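# Return the grip50 gripper to the empty stand slot

## Task

Carry the grip50 parallel gripper into the one free slot of the tool stand and make certain it sits completely down in that slot (a partly seated tool means failure). Then unlock, withdraw the tool changer a good distance from the tool, and leave the arm clear. While grip50 is locked on, it counts as part of the arm.

## Robot and tools

Robot: one six-joint UR7e-type arm with a tool changer on its flange. Two tools can be mounted: grip50 (parallel gripper, 50 mm opening) and grip85 (85 mm). At the start grip50 is on the arm and must go back to the stand. Nothing may be pushed or knocked off the table.

Frames. The scene frame has its origin on the table top below the arm base, +z up, +y to the left when facing along +x. Each result reports the changer face centre (end_effector_position, metres), its orientation (end_effector_quat_wxyz) and velocities. The face has its own axes; its z axis points out, away from the arm. grip50's grip point is 0, -25, 180 mm from the face centre in face axes; grippers close along face x.

execute_actions: argument actions is a list holding zero or one item; optional pictures (boolean). Empty list: just returns the state. A wait item {"steps": n} (n up to 300) sends nothing and returns once n control steps (1/30 s each) have passed since the previous result, reply time included. An action item has rows (1 to 15 rows) and steps (up to 15, default 15); one row per step, the last row repeating. Every row is 13 numbers in [-1, 1], ordered: dx, dy, dz, rx, ry, rz, tool/lock, grip50_position, grip50_force_limit, grip50_speed, grip85_position, grip85_force_limit, grip85_speed. The first six are an offset, in the face's own axes, from the face pose shown in the last result (for later calls in one reply, or before any result shows it: from the pose when the action begins). Every row is counted from that same reference, not from the prior row. Scale: 1.0 equals 0.6 m or 180 degrees; rx, ry, rz form one rotation vector. All-zero offsets drive back to the reference pose; they do not mean hold. Each step the commanded pose is clipped to within 100 mm and 16 degrees of the measured pose, so far targets need several calls. Lock: positive locks, negative unlocks, 0 keeps the last command; each takes about 1 s. Gripper position +1 is fully open; -1 closes until stopped. Force limit and speed map -1..+1 to low..high.

move: argument target is one 13-number row, same layout and same offset reference as above; the face travels a straight path toward that target pose. speed in m/s, 0.002 to 0.5 (default 0.25); turning limited to twice that in rad/s. Paths run 0.5 to 10 s and are cut at 10 s. Optional stop_force in N, 9 to 40: the path stops when the wrist sensor feels that much extra push along the line to the target, then the face backs off two steps and holds. Use it only with slow, non-rotating approaches; omit it when moving away from something you touch. The result adds a move: line with the ending (done, off_target, moving, held, fault, contact) and any limits (paced = pose clipped; held = steps blocked), plus distance from target. Obstacles do not slow the path.

wait: seconds, 0 to 10; nothing new is sent. zoom_image: camera (cam_head_left, cam_head_right, cam_high, cam_low, cam_wrist) and region [x0, y0, x1, y1] in pixels, at most 504 x 504; images are 672x504. read_manual: section "licences" only; no motion. finished_scene: pass the number of the current scene; irreversible, and the result says if the task was achieved.

Result readings: tool_id (grip50, grip85, none), plate_near, locked, unlocked, in_stand, unlock_refused, gripper status and position_measured, Wrist force and Wrist torque in face axes (noisy, offset up to about 4 N, saturate near 50 N), Hand target, HELD marks and pose unreachable lines (clearance check altered or blocked the command), MOTOR HOT from 70 °C.

Stand geometry and procedure. Slots are forks spaced 180 mm apart; a hung plate rests behind 10 mm tall stops. Fork arms lie 40 to 70 mm to each side of the slot middle along face x, their front ends 45 mm toward the open side, their tops 18 mm under a hung plate's face. The plate goes in only with face -y pointing to the fork's open side. To return the tool, reverse the removal path: line up with the empty slot about 20 mm (between 10 and 30 mm) above seated height and at least 110 mm out from the fork along face -y, slide in along face +y, then lower into the fork. When in_stand reads 1, stay still, send lock -1 and keep waiting until unlocked reads 1. Off the stand the lock refuses to open (unlock_refused 1). Then back the face away from the plate and move well clear; in_stand drops to 0 once the changer has left. Confirm full seating visually (zoom) and by readings before finishing.

Hazards. The arm is stiff: commanding even slightly past a firm contact can trigger a fault. A joint torque at its limit (wrist joints 25.4 N m, others 136 N m) or any external force of 150 N stops the arm for 10 s and drops the rest of the call. Go slowly near the stand. Holding loads heats motors; at 85 °C the brakes engage until cooled. Commands are smoothed, lagging about 0.17 s, and a large move may come back short of its target: check the reported pose before the next step.

Each tool is called after "Call:" as name(argument=value, ...) on one line, values as JSON.

## Session

Call:
execute_actions(actions=[])

Scene clock: 0.00 s of 6000.00 s.
end_effector_position=(+0.1509, +0.4451, +0.3989) locked=0 unlocked=1 plate_near=0 in_stand=0 unlock_refused=0 tool_id=none grip50_position_measured=n/a grip50_object_status=n/a grip85_position_measured=n/a grip85_object_status=n/a end_effector_quat_wxyz=(+0.193, +0.947, +0.234, +0.100) end_effector_velocity=(-0.000, +0.000, -0.000) end_effector_angular_velocity=(+0.000, +0.001, +0.001)
Joint positions: [ 1.076 -1.576  1.729 -1.565 -1.978  0.645]
Joint velocities: [ 0.001  0.001 -0.001  0.     0.001 -0.   ]
Wrist force (N, on the end effector, along its own x y z axes, offset not removed): no reading
Wrist torque (N m, same axes, about the end effector's origin, offset not removed): no reading
Hand target: +0.151, +0.445, +0.399; +0.193, +0.947, +0.234, +0.100

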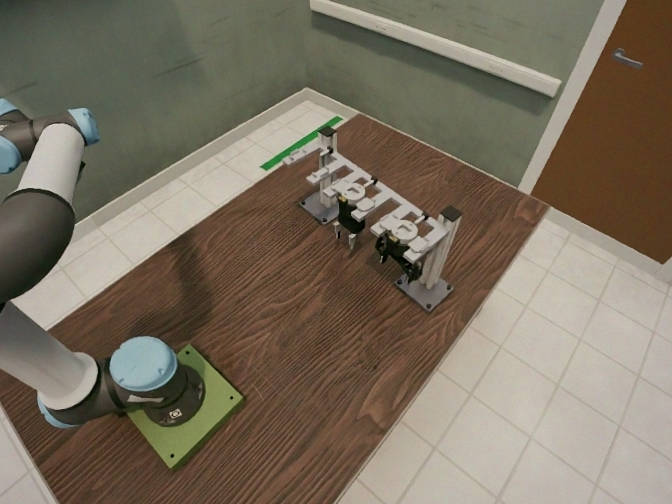

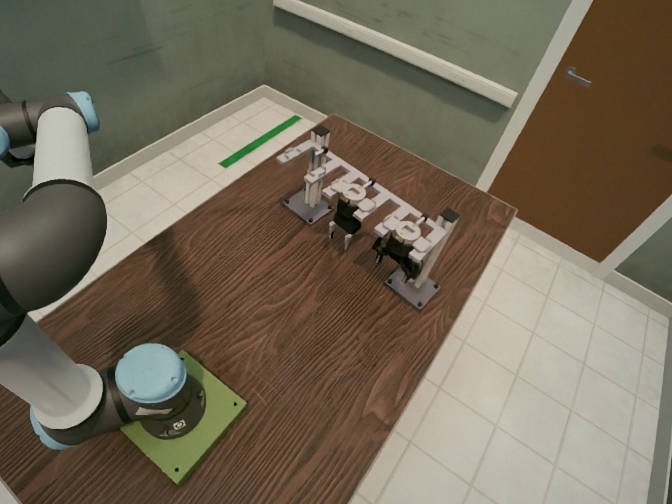

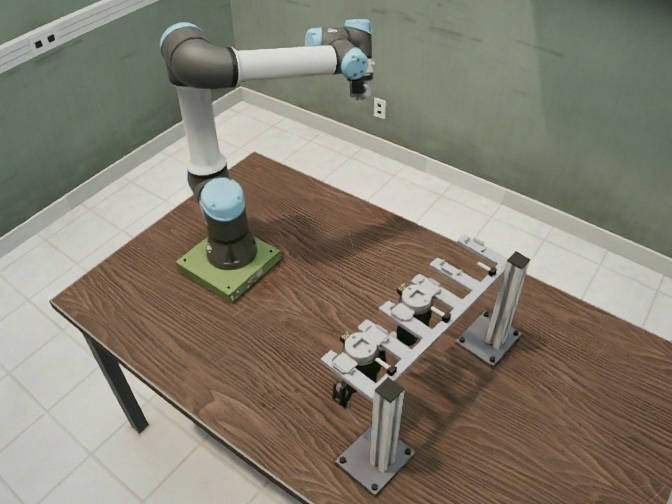

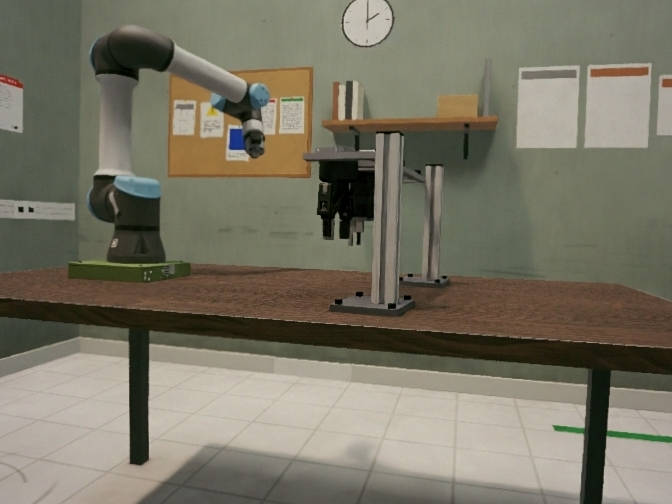

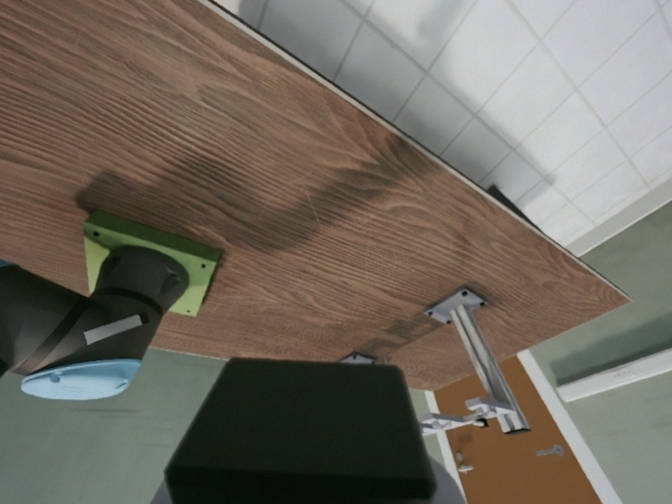

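Call:
move(target=[0.273,0.928,0.36,0.1397,0.0444,-0.34,0,1,0,0,1,0,0], speed=0.4)

Scene clock: 4.27 s of 6000.00 s.
end_effector_position=(+0.5790, +0.0007, +0.4502) locked=0 unlocked=1 plate_near=0 in_stand=0 unlock_refused=0 tool_id=none grip50_position_measured=n/a grip50_object_status=n/a grip85_position_measured=n/a grip85_object_status=n/a end_effector_quat_wxyz=(+0.001, +0.707, +0.707, +0.000) end_effector_velocity=(+0.002, -0.001, +0.001) end_effector_angular_velocity=(+0.001, +0.003, +0.005)
Joint positions: [-0.262 -1.41   1.427 -1.593 -1.56  -1.813]
Joint velocities: [-0.001  0.007 -0.013  0.009 -0.    -0.006]
Wrist force (N, on the end effector, along its own x y z axes, offset not removed): [-1.9 0.2 -0.9]
Wrist torque (N m, same axes, about the end effector's origin, offset not removed): [0.05 0.07 -0.17]
Hand target: +0.579, +0.001, +0.450; +0.001, +0.707, +0.707, +0.000
Off the commanded pose: 0.001 m, 0 deg.
move: done

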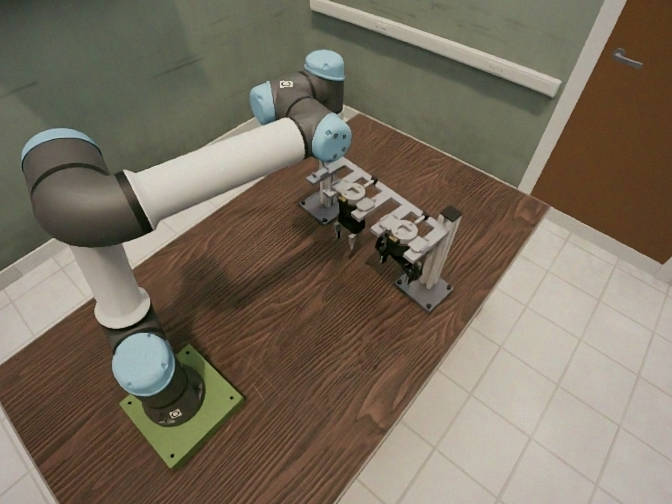

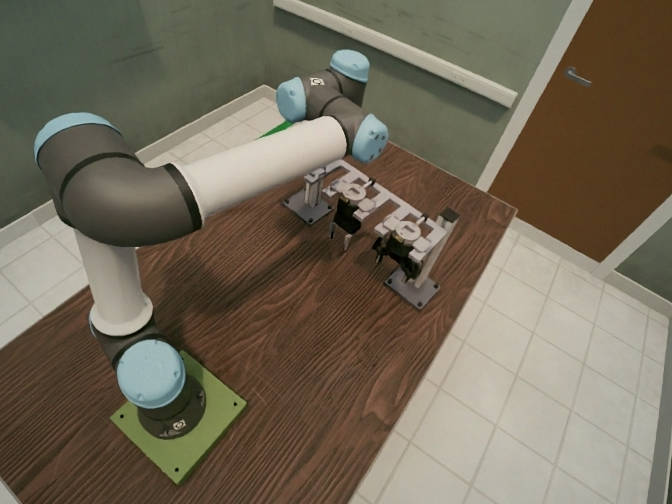

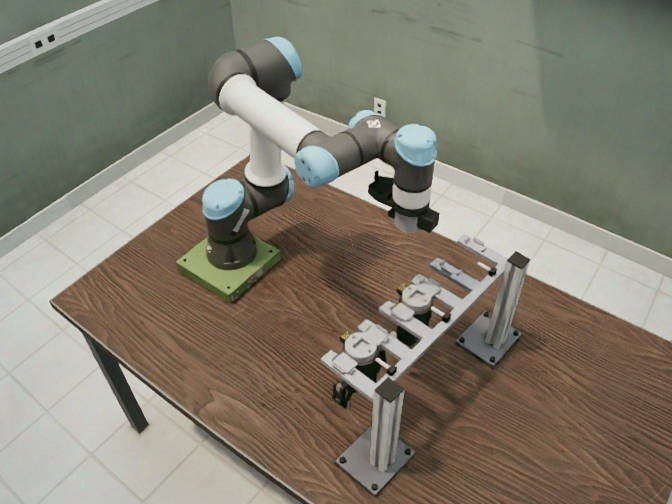

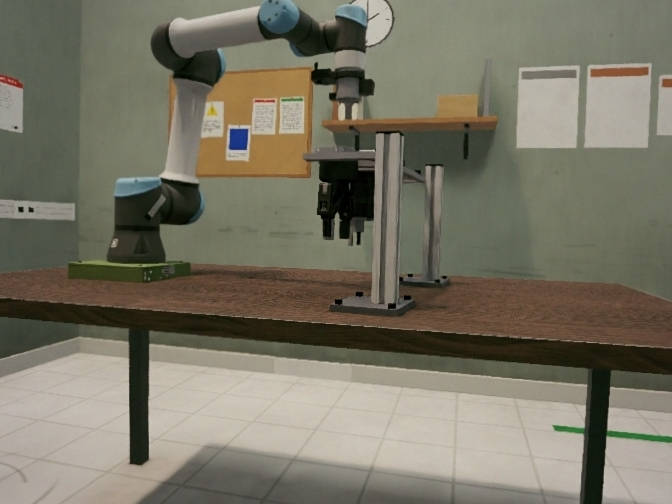

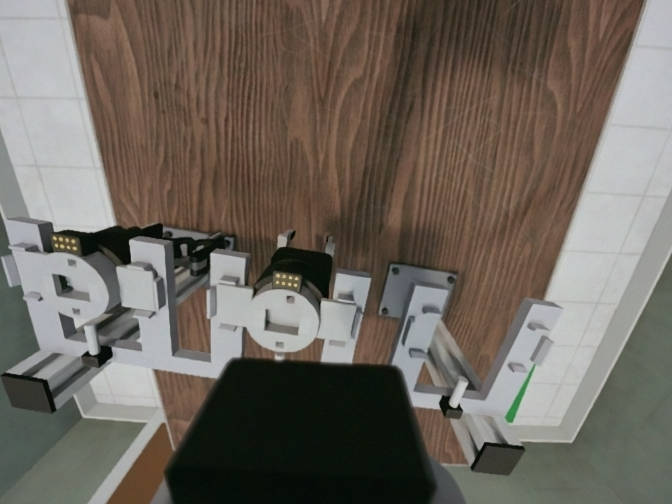

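Call:
move(target=[-0.06,0.07,0.1,0,0,0.039,0,1,0,0,1,0,0])

Call:
zoom_image(camera="cam_wrist", region=[150,200,510,470])

Call:
move(target=[0,0,0.06667,0,0,0,0,1,0,0,1,0,0], speed=0.12)

Call:
zoom_image(camera="cam_wrist", region=[150,200,510,470])

Scene clock: 8.17 s of 6000.00 s.
end_effector_position=(+0.6209, -0.0353, +0.3905) locked=0 unlocked=1 plate_near=0 in_stand=0 unlock_refused=0 tool_id=none grip50_position_measured=n/a grip50_object_status=n/a grip85_position_measured=n/a grip85_object_status=n/a end_effector_quat_wxyz=(+0.001, +0.749, +0.663, +0.001) end_effector_velocity=(+0.001, -0.000, -0.002) end_effector_angular_velocity=(-0.001, +0.000, -0.003)
Joint positions: [-0.301 -1.293  1.435 -1.718 -1.56  -1.731]
Joint velocities: [ 0.     0.004 -0.    -0.003 -0.001  0.003]
Wrist force (N, on the end effector, along its own x y z axes, offset not removed): [-0.6 -0.9 1.8]
Wrist torque (N m, same axes, about the end effector's origin, offset not removed): [0.03 0.02 0.01]
Hand target: +0.621, -0.035, +0.390; +0.001, +0.749, +0.662, +0.000
Off the commanded pose: 0.000 m, 0 deg.
move: done

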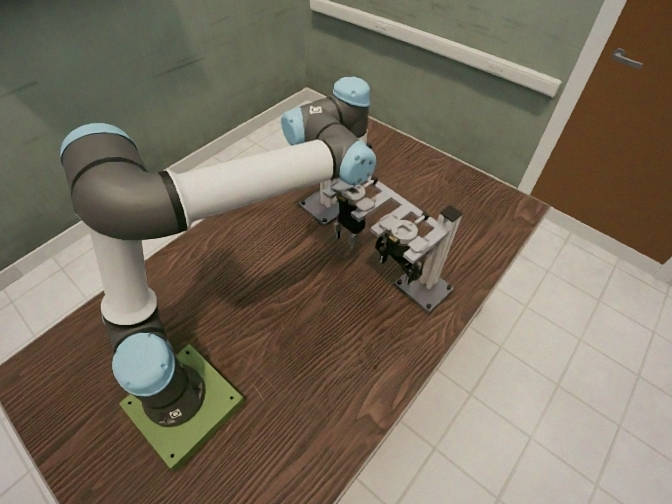

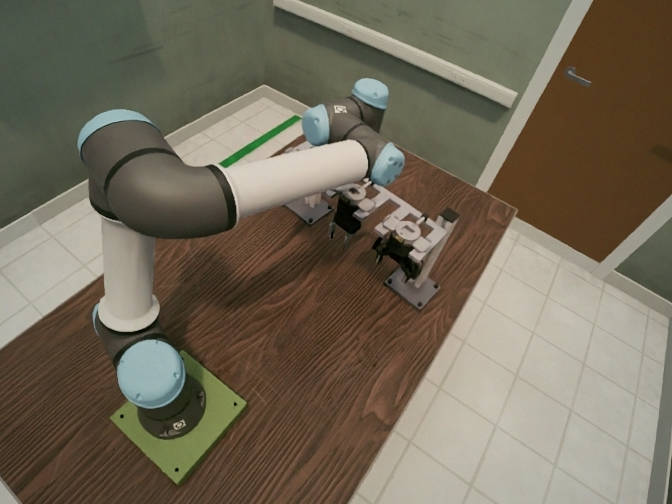

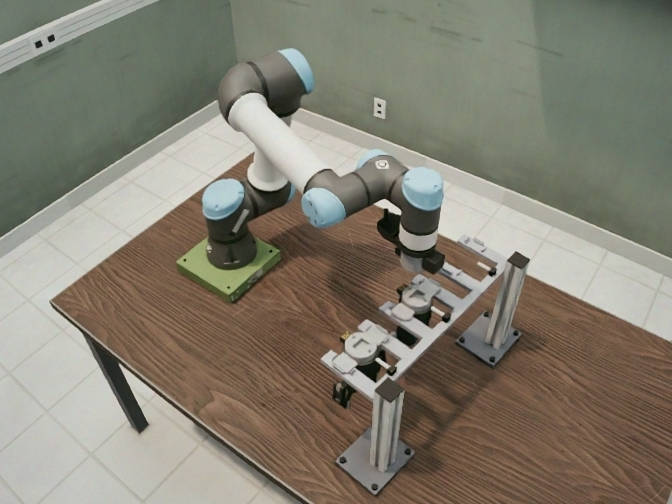

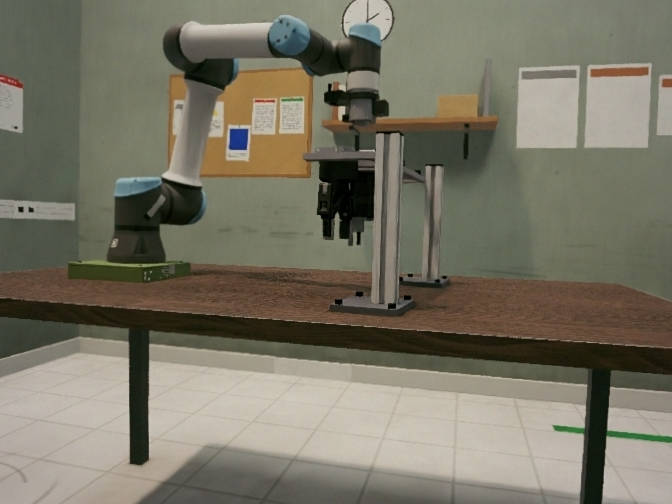

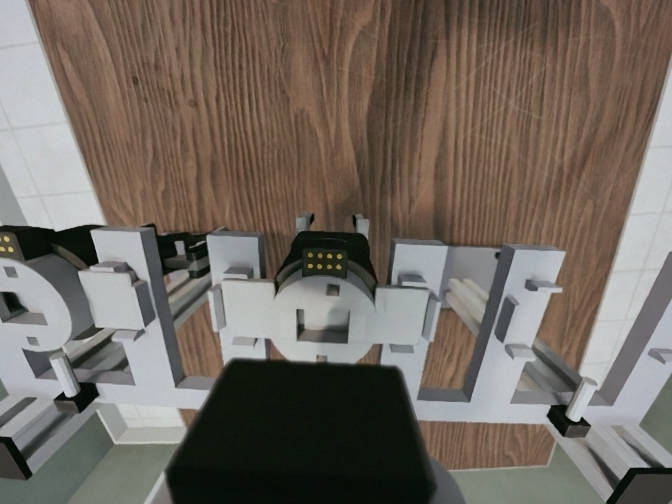

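Region (150, 200, 510, 470) of cam_wrist's 672x504 image, scaled by 1.400, with more detail than that image has; it fills the top 378 rows of this view, and the rest is white.

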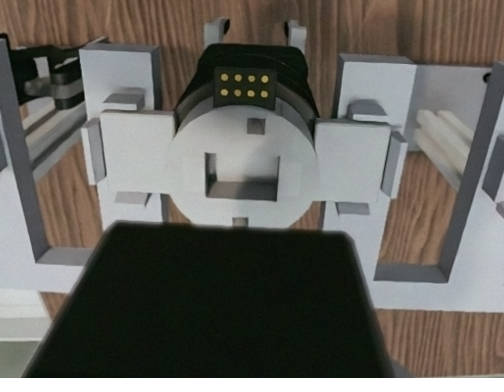

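Scene clock: 9.10 s of 6000.00 s.
end_effector_position=(+0.6210, -0.0354, +0.3508) locked=0 unlocked=1 plate_near=0 in_stand=0 unlock_refused=0 tool_id=none grip50_position_measured=n/a grip50_object_status=n/a grip85_position_measured=n/a grip85_object_status=n/a end_effector_quat_wxyz=(+0.001, +0.749, +0.663, +0.000) end_effector_velocity=(+0.000, -0.000, -0.002) end_effector_angular_velocity=(+0.000, -0.001, +0.001)
Joint positions: [-0.301 -1.274  1.514 -1.815 -1.56  -1.73 ]
Joint velocities: [-0.     0.001  0.004 -0.007  0.001 -0.001]
Wrist force (N, on the end effector, along its own x y z axes, offset not removed): [-1.6 1.5 0.3]
Wrist torque (N m, same axes, about the end effector's origin, offset not removed): [0.07 0.04 -0.27]
Hand target: +0.621, -0.035, +0.351; +0.001, +0.749, +0.663, +0.001
Off the commanded pose: 0.000 m, 0 deg.
move: done

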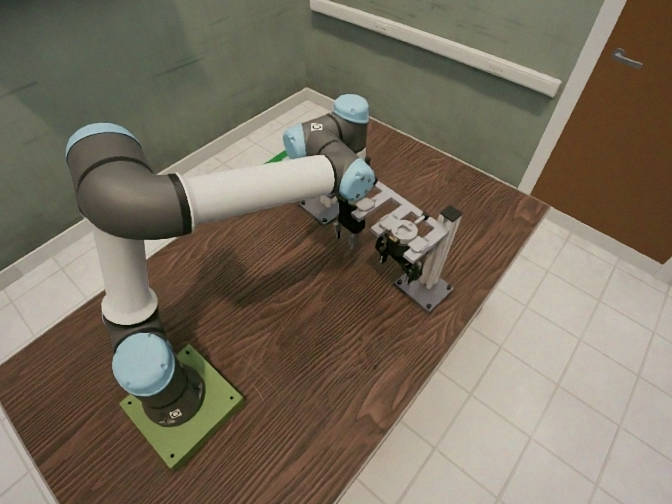

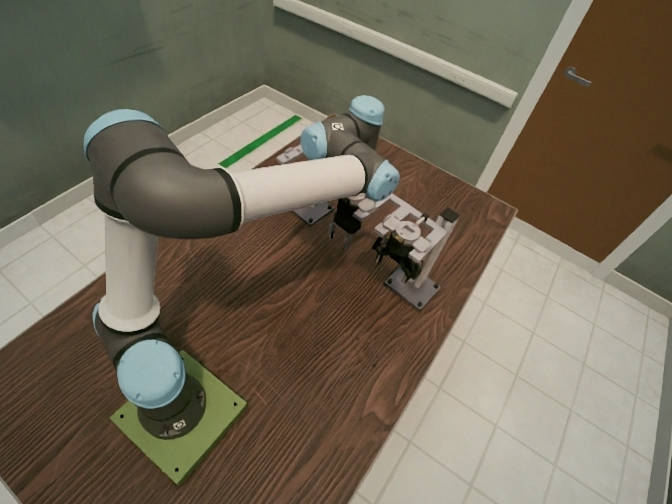

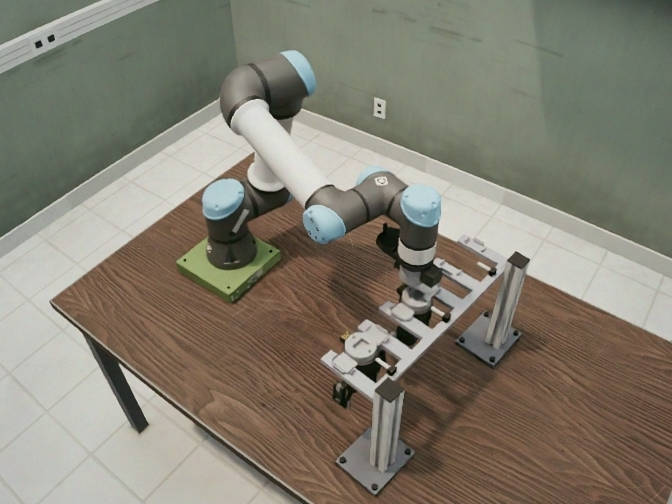

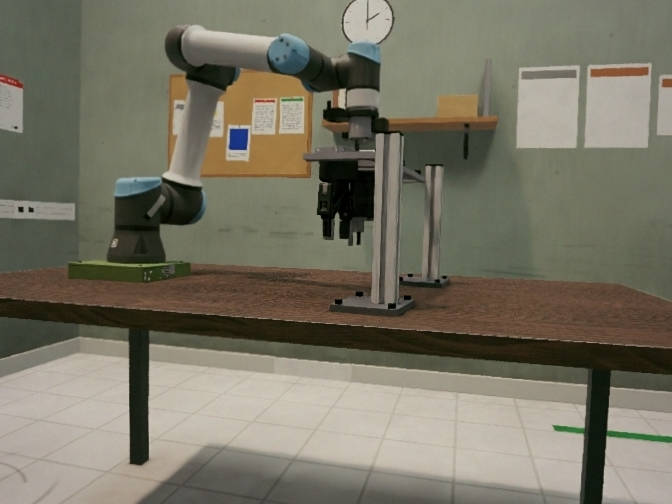

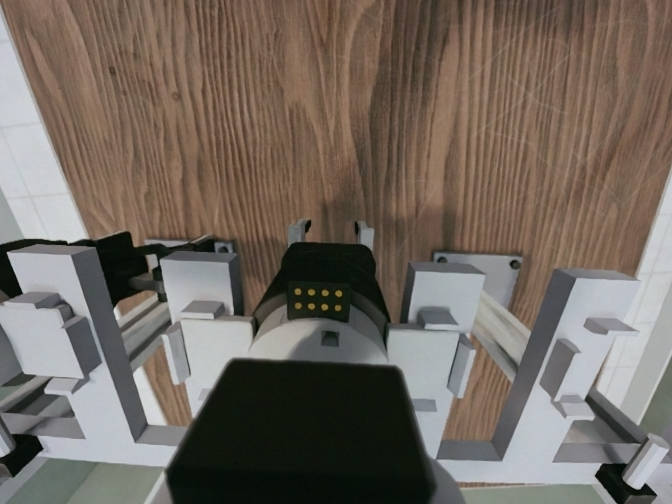

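Region (150, 200, 510, 470) of cam_wrist's 672x504 image, scaled by 1.400, with more detail than that image has; it fills the top 378 rows of this view, and the rest is white.

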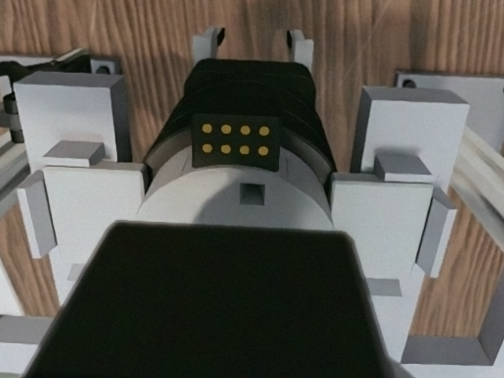

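Call:
move(target=[-0.0058,0.025,0.05,0,0,0,0,1,0,0,1,0,0], speed=0.08)

Call:
zoom_image(camera="cam_wrist", region=[190,230,442,419])

Call:
zoom_image(camera="cam_high", region=[370,240,470,340])

Scene clock: 12.40 s of 6000.00 s.
end_effector_position=(+0.6353, -0.0407, +0.3210) locked=0 unlocked=1 plate_near=0 in_stand=0 unlock_refused=0 tool_id=none grip50_position_measured=n/a grip50_object_status=n/a grip85_position_measured=n/a grip85_object_status=n/a end_effector_quat_wxyz=(+0.001, +0.749, +0.663, +0.000) end_effector_velocity=(+0.001, -0.000, -0.003) end_effector_angular_velocity=(-0.000, +0.000, -0.000)
Joint positions: [-0.302 -1.221  1.521 -1.875 -1.56  -1.732]
Joint velocities: [-0.     0.004  0.001 -0.005 -0.     0.   ]
Wrist force (N, on the end effector, along its own x y z axes, offset not removed): [-2.9 -0.8 0.7]
Wrist torque (N m, same axes, about the end effector's origin, offset not removed): [0.01 0.11 0.05]
Hand target: +0.635, -0.041, +0.321; +0.001, +0.749, +0.663, +0.000
Off the commanded pose: 0.000 m, 0 deg.
move: done

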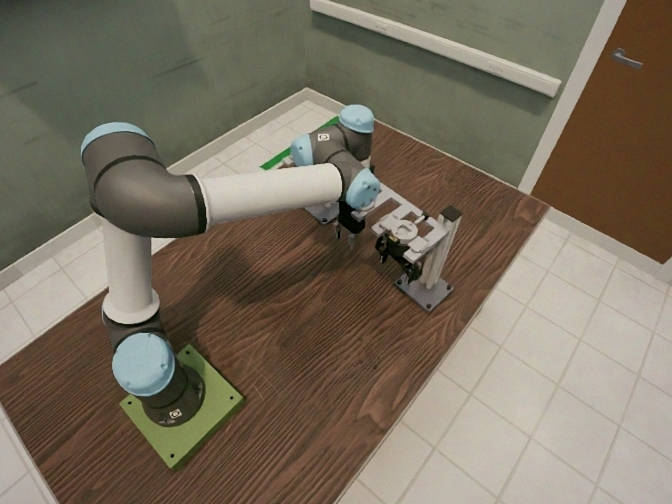

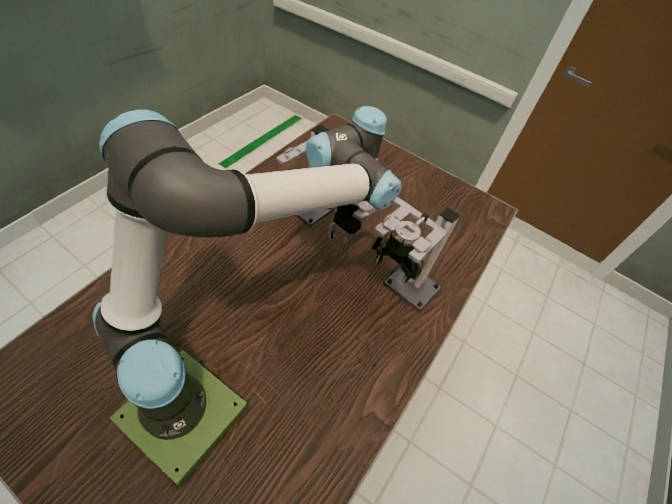

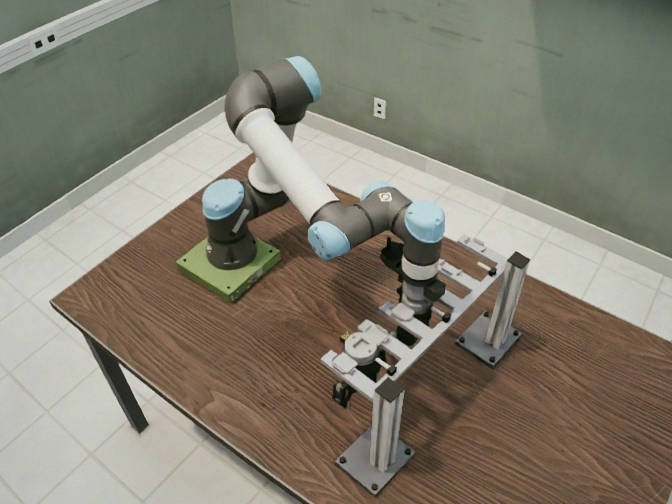

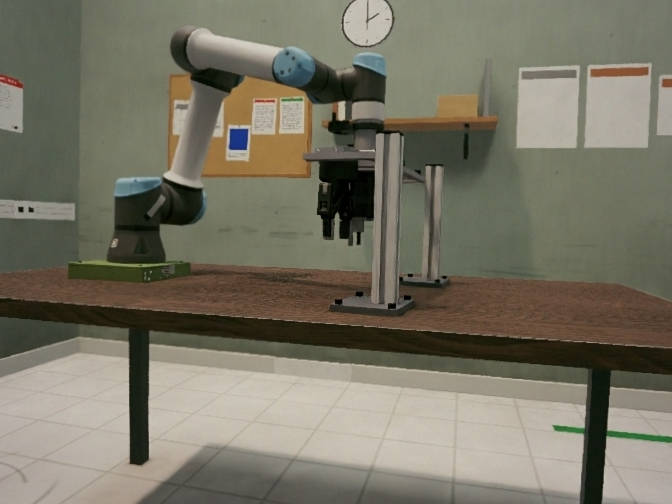

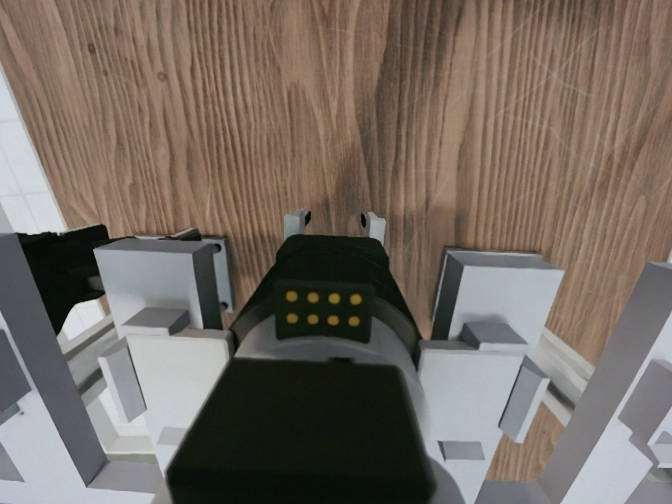

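Region (190, 230, 442, 419) of cam_wrist's 672x504 image, scaled by 2.000, with more detail than that image has; it fills the top 378 rows of this view, and the rest is white.

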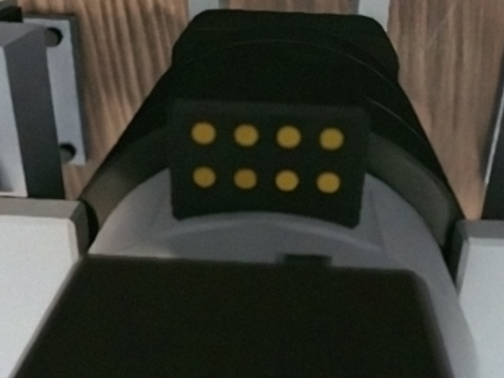

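Region (370, 240, 470, 340) of cam_high's 672x504 image, scaled by 5.040, with more detail than that image has.

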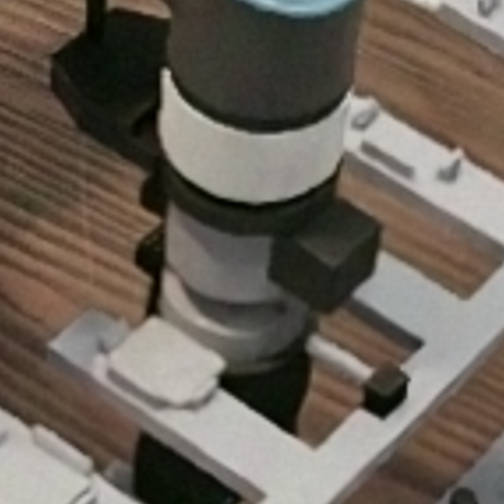

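Call:
move(target=[0,0.0012,0.009,0,0,0,0,1,0,0,1,0,0], speed=0.03)

Call:
move(target=[0,0,0.035,0,0,0,0,1,0,0,1,0,0], speed=0.004, stop_force=15)

Scene clock: 14.17 s of 6000.00 s.
end_effector_position=(+0.6360, -0.0408, +0.3159) locked=0 unlocked=1 plate_near=0 in_stand=0 unlock_refused=0 tool_id=none grip50_position_measured=n/a grip50_object_status=n/a grip85_position_measured=n/a grip85_object_status=n/a end_effector_quat_wxyz=(+0.001, +0.749, +0.663, +0.000) end_effector_velocity=(+0.000, -0.001, -0.002) end_effector_angular_velocity=(-0.001, +0.000, -0.001)
Joint positions: [-0.302 -1.216  1.527 -1.886 -1.56  -1.731]
Joint velocities: [-0.001  0.002  0.003 -0.005 -0.001 -0.   ]
Wrist force (N, on the end effector, along its own x y z axes, offset not removed): [0.0 -2.6 0.9]
Wrist torque (N m, same axes, about the end effector's origin, offset not removed): [-0.26 0.01 -0.08]
Hand target: +0.636, -0.041, +0.316; +0.001, +0.749, +0.663, +0.000
Off the commanded pose: 0.000 m, 0 deg.
move: done

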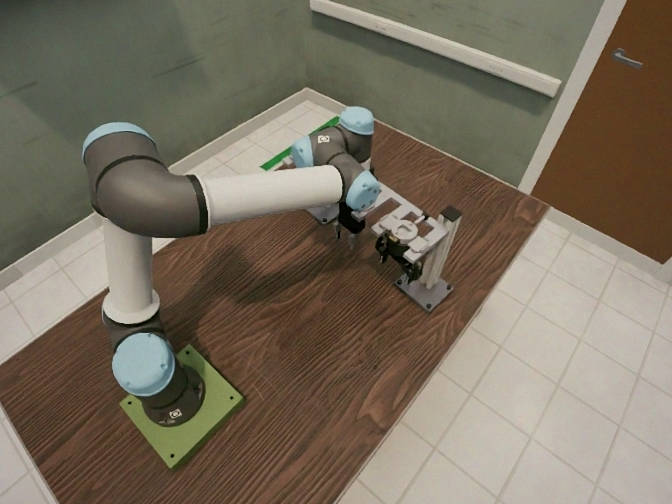

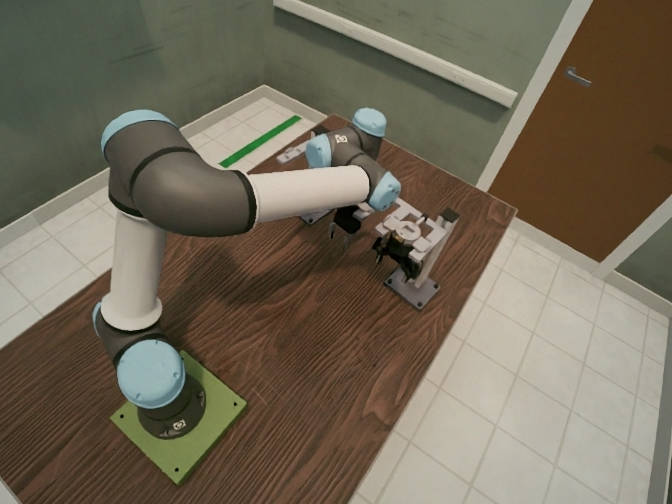

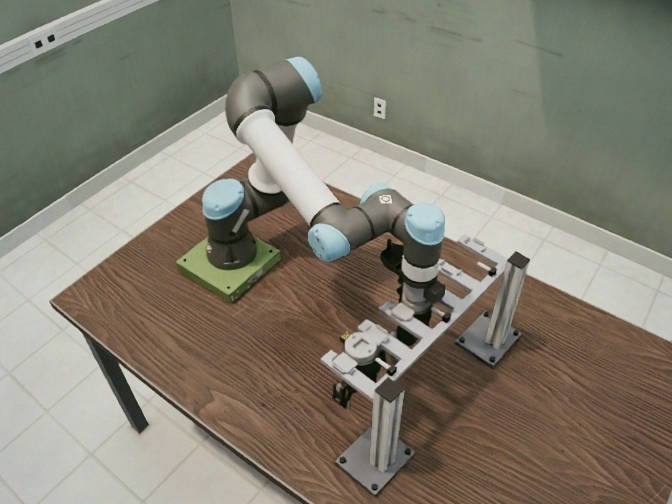

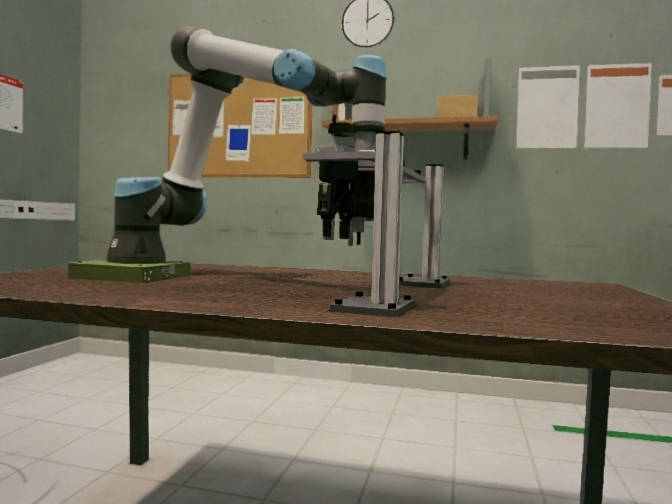

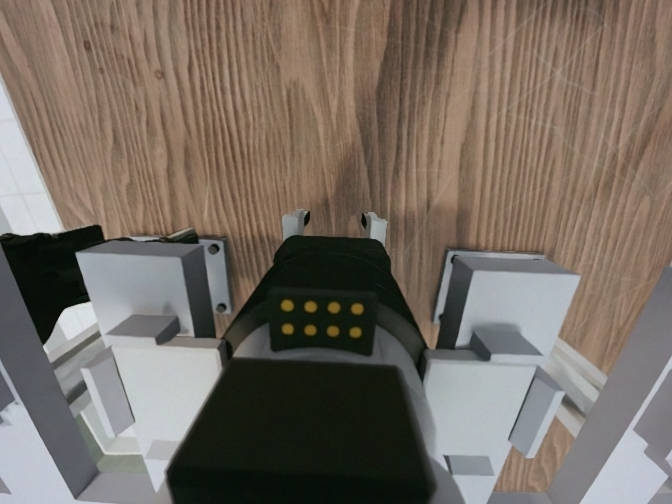

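Scene clock: 18.30 s of 6000.00 s.
end_effector_position=(+0.6360, -0.0408, +0.3008) locked=0 unlocked=1 plate_near=1 in_stand=1 unlock_refused=0 tool_id=none grip50_position_measured=n/a grip50_object_status=n/a grip85_position_measured=n/a grip85_object_status=n/a end_effector_quat_wxyz=(+0.001, +0.749, +0.663, +0.000) end_effector_velocity=(-0.001, -0.000, +0.000) end_effector_angular_velocity=(+0.000, +0.005, -0.001)
Joint positions: [-0.301 -1.204  1.551 -1.922 -1.56  -1.731]
Joint velocities: [-0.001 -0.    -0.002  0.006 -0.001  0.001]
Wrist force (N, on the end effector, along its own x y z axes, offset not removed): [-2.1 -11.6 -38.7]
Wrist torque (N m, same axes, about the end effector's origin, offset not removed): [0.67 1.01 -0.16]
Hand target: +0.636, -0.041, +0.301; +0.001, +0.749, +0.663, +0.000
Off the commanded pose: 0.006 m, 0 deg.
move: contact

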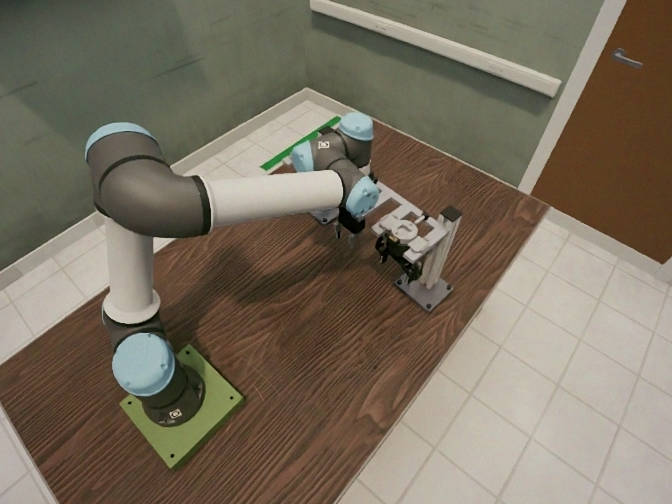

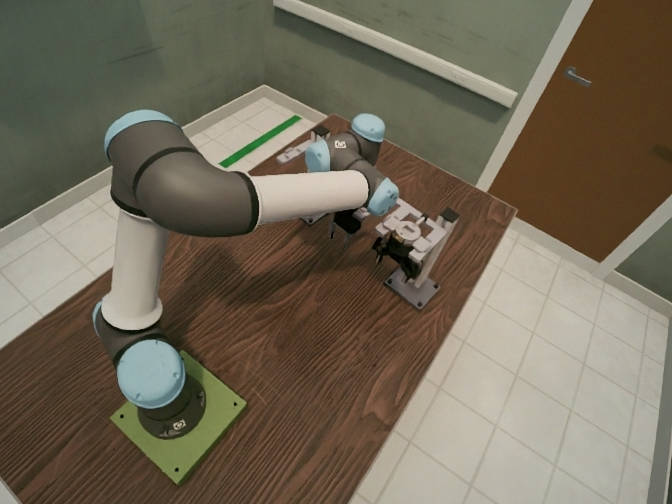

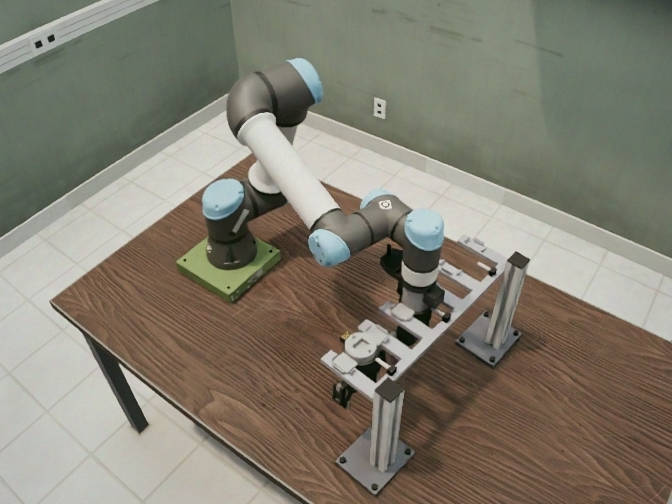

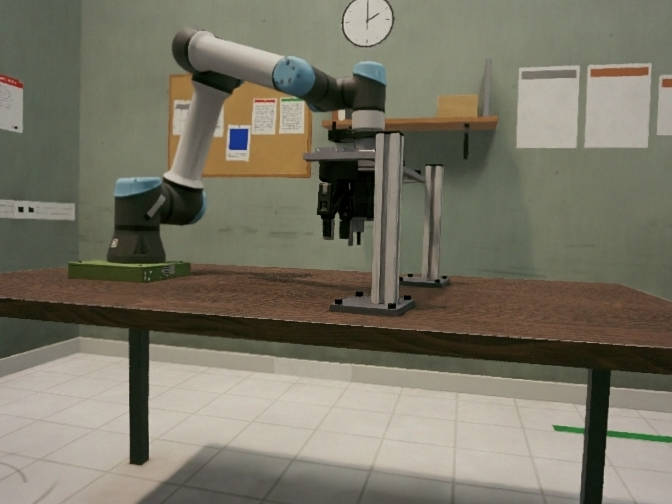

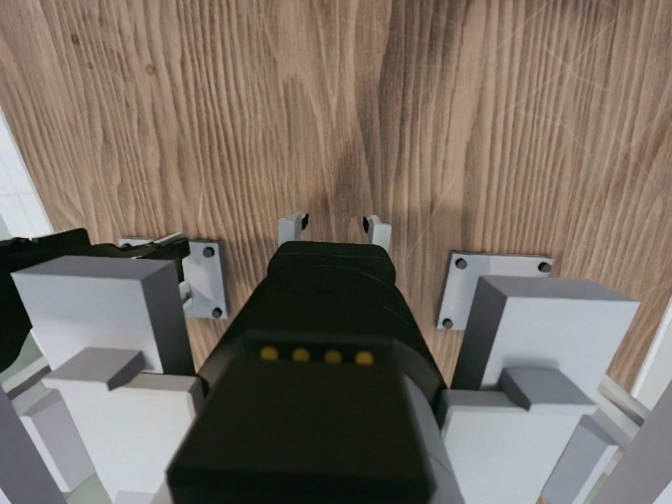

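Call:
execute_actions(actions=[{"rows":[[0,0,-0.0005,0,0,0,1,1,0,0,1,0,0]],"steps":15}], pictures=false)

Call:
execute_actions(actions=[{"steps":20}], pictures=false)

Scene clock: 19.67 s of 6000.00 s.
end_effector_position=(+0.6360, -0.0408, +0.3011) locked=0 unlocked=0 plate_near=1 in_stand=1 unlock_refused=0 tool_id=none grip50_position_measured=n/a grip50_object_status=n/a grip85_position_measured=n/a grip85_object_status=n/a end_effector_quat_wxyz=(+0.001, +0.749, +0.663, +0.000) end_effector_velocity=(-0.000, -0.000, +0.000) end_effector_angular_velocity=(-0.002, +0.000, +0.000)
Joint positions: [-0.301 -1.205  1.551 -1.921 -1.56  -1.731]
Joint velocities: [-0.    -0.     0.     0.    -0.002 -0.   ]
Wrist force (N, on the end effector, along its own x y z axes, offset not removed): [-1.1 0.5 -14.7]
Wrist torque (N m, same axes, about the end effector's origin, offset not removed): [0.04 0.43 -0.23]
Hand target: +0.636, -0.041, +0.301; +0.001, +0.749, +0.663, +0.000
Off the commanded pose: 0.000 m, 0 deg.
Steps of this call (steps 1 to 26: nothing new was sent; steps 27 to 41: all 15 steps of this action). Readings (end_effector_position | what the end effector reports):
27: (+0.6361, -0.0408, +0.3011) | locked=0 unlocked=0 plate_near=1 in_stand=1 unlock_refused=0 tool_id=none grip50_position_measured=n/a grip50_object_status=n/a grip85_position_measured=n/a grip85_object_status=n/a
28: (+0.6361, -0.0408, +0.3011) | locked=0 unlocked=0 plate_near=1 in_stand=1 unlock_refused=0 tool_id=none grip50_position_measured=n/a grip50_object_status=n/a grip85_position_measured=n/a grip85_object_status=n/a
30: (+0.6360, -0.0408, +0.3011) | locked=0 unlocked=0 plate_near=1 in_stand=1 unlock_refused=0 tool_id=none grip50_position_measured=n/a grip50_object_status=n/a grip85_position_measured=n/a grip85_object_status=n/a
34: (+0.6360, -0.0408, +0.3011) | locked=0 unlocked=0 plate_near=1 in_stand=1 unlock_refused=0 tool_id=none grip50_position_measured=n/a grip50_object_status=n/a grip85_position_measured=n/a grip85_object_status=n/a
41: the state above

Scene clock: 20.33 s of 6000.00 s.
end_effector_position=(+0.6360, -0.0408, +0.3012) locked=1 unlocked=0 plate_near=1 in_stand=1 unlock_refused=0 tool_id=grip50 grip50_position_measured=n/a grip50_object_status=n/a grip85_position_measured=n/a grip85_object_status=n/a end_effector_quat_wxyz=(+0.001, +0.749, +0.663, +0.000) end_effector_velocity=(-0.001, -0.001, -0.001) end_effector_angular_velocity=(-0.000, +0.002, -0.003)
Joint positions: [-0.301 -1.205  1.551 -1.921 -1.56  -1.731]
Joint velocities: [-0.001 -0.     0.002  0.    -0.001  0.001]
Wrist force (N, on the end effector, along its own x y z axes, offset not removed): [-1.8 -2.6 -23.4]
Wrist torque (N m, same axes, about the end effector's origin, offset not removed): [-0.29 1.41 -0.20]
Hand target: +0.636, -0.041, +0.301; +0.001, +0.749, +0.663, +0.000
Off the commanded pose: 0.000 m, 0 deg.
Steps of this call (steps 1 to 20: nothing new was sent). Readings (end_effector_position | what the end effector reports):
1: (+0.6360, -0.0408, +0.3011) | locked=0 unlocked=0 plate_near=1 in_stand=1 unlock_refused=0 tool_id=none grip50_position_measured=n/a grip50_object_status=n/a grip85_position_measured=n/a grip85_object_status=n/a
2: (+0.6360, -0.0408, +0.3011) | locked=0 unlocked=0 plate_near=1 in_stand=1 unlock_refused=0 tool_id=none grip50_position_measured=n/a grip50_object_status=n/a grip85_position_measured=n/a grip85_object_status=n/a
4: (+0.6360, -0.0408, +0.3011) | locked=0 unlocked=0 plate_near=1 in_stand=1 unlock_refused=0 tool_id=none grip50_position_measured=n/a grip50_object_status=n/a grip85_position_measured=n/a grip85_object_status=n/a
8: (+0.6360, -0.0408, +0.3011) | locked=0 unlocked=0 plate_near=1 in_stand=1 unlock_refused=0 tool_id=none grip50_position_measured=n/a grip50_object_status=n/a grip85_position_measured=n/a grip85_object_status=n/a
20: the state above


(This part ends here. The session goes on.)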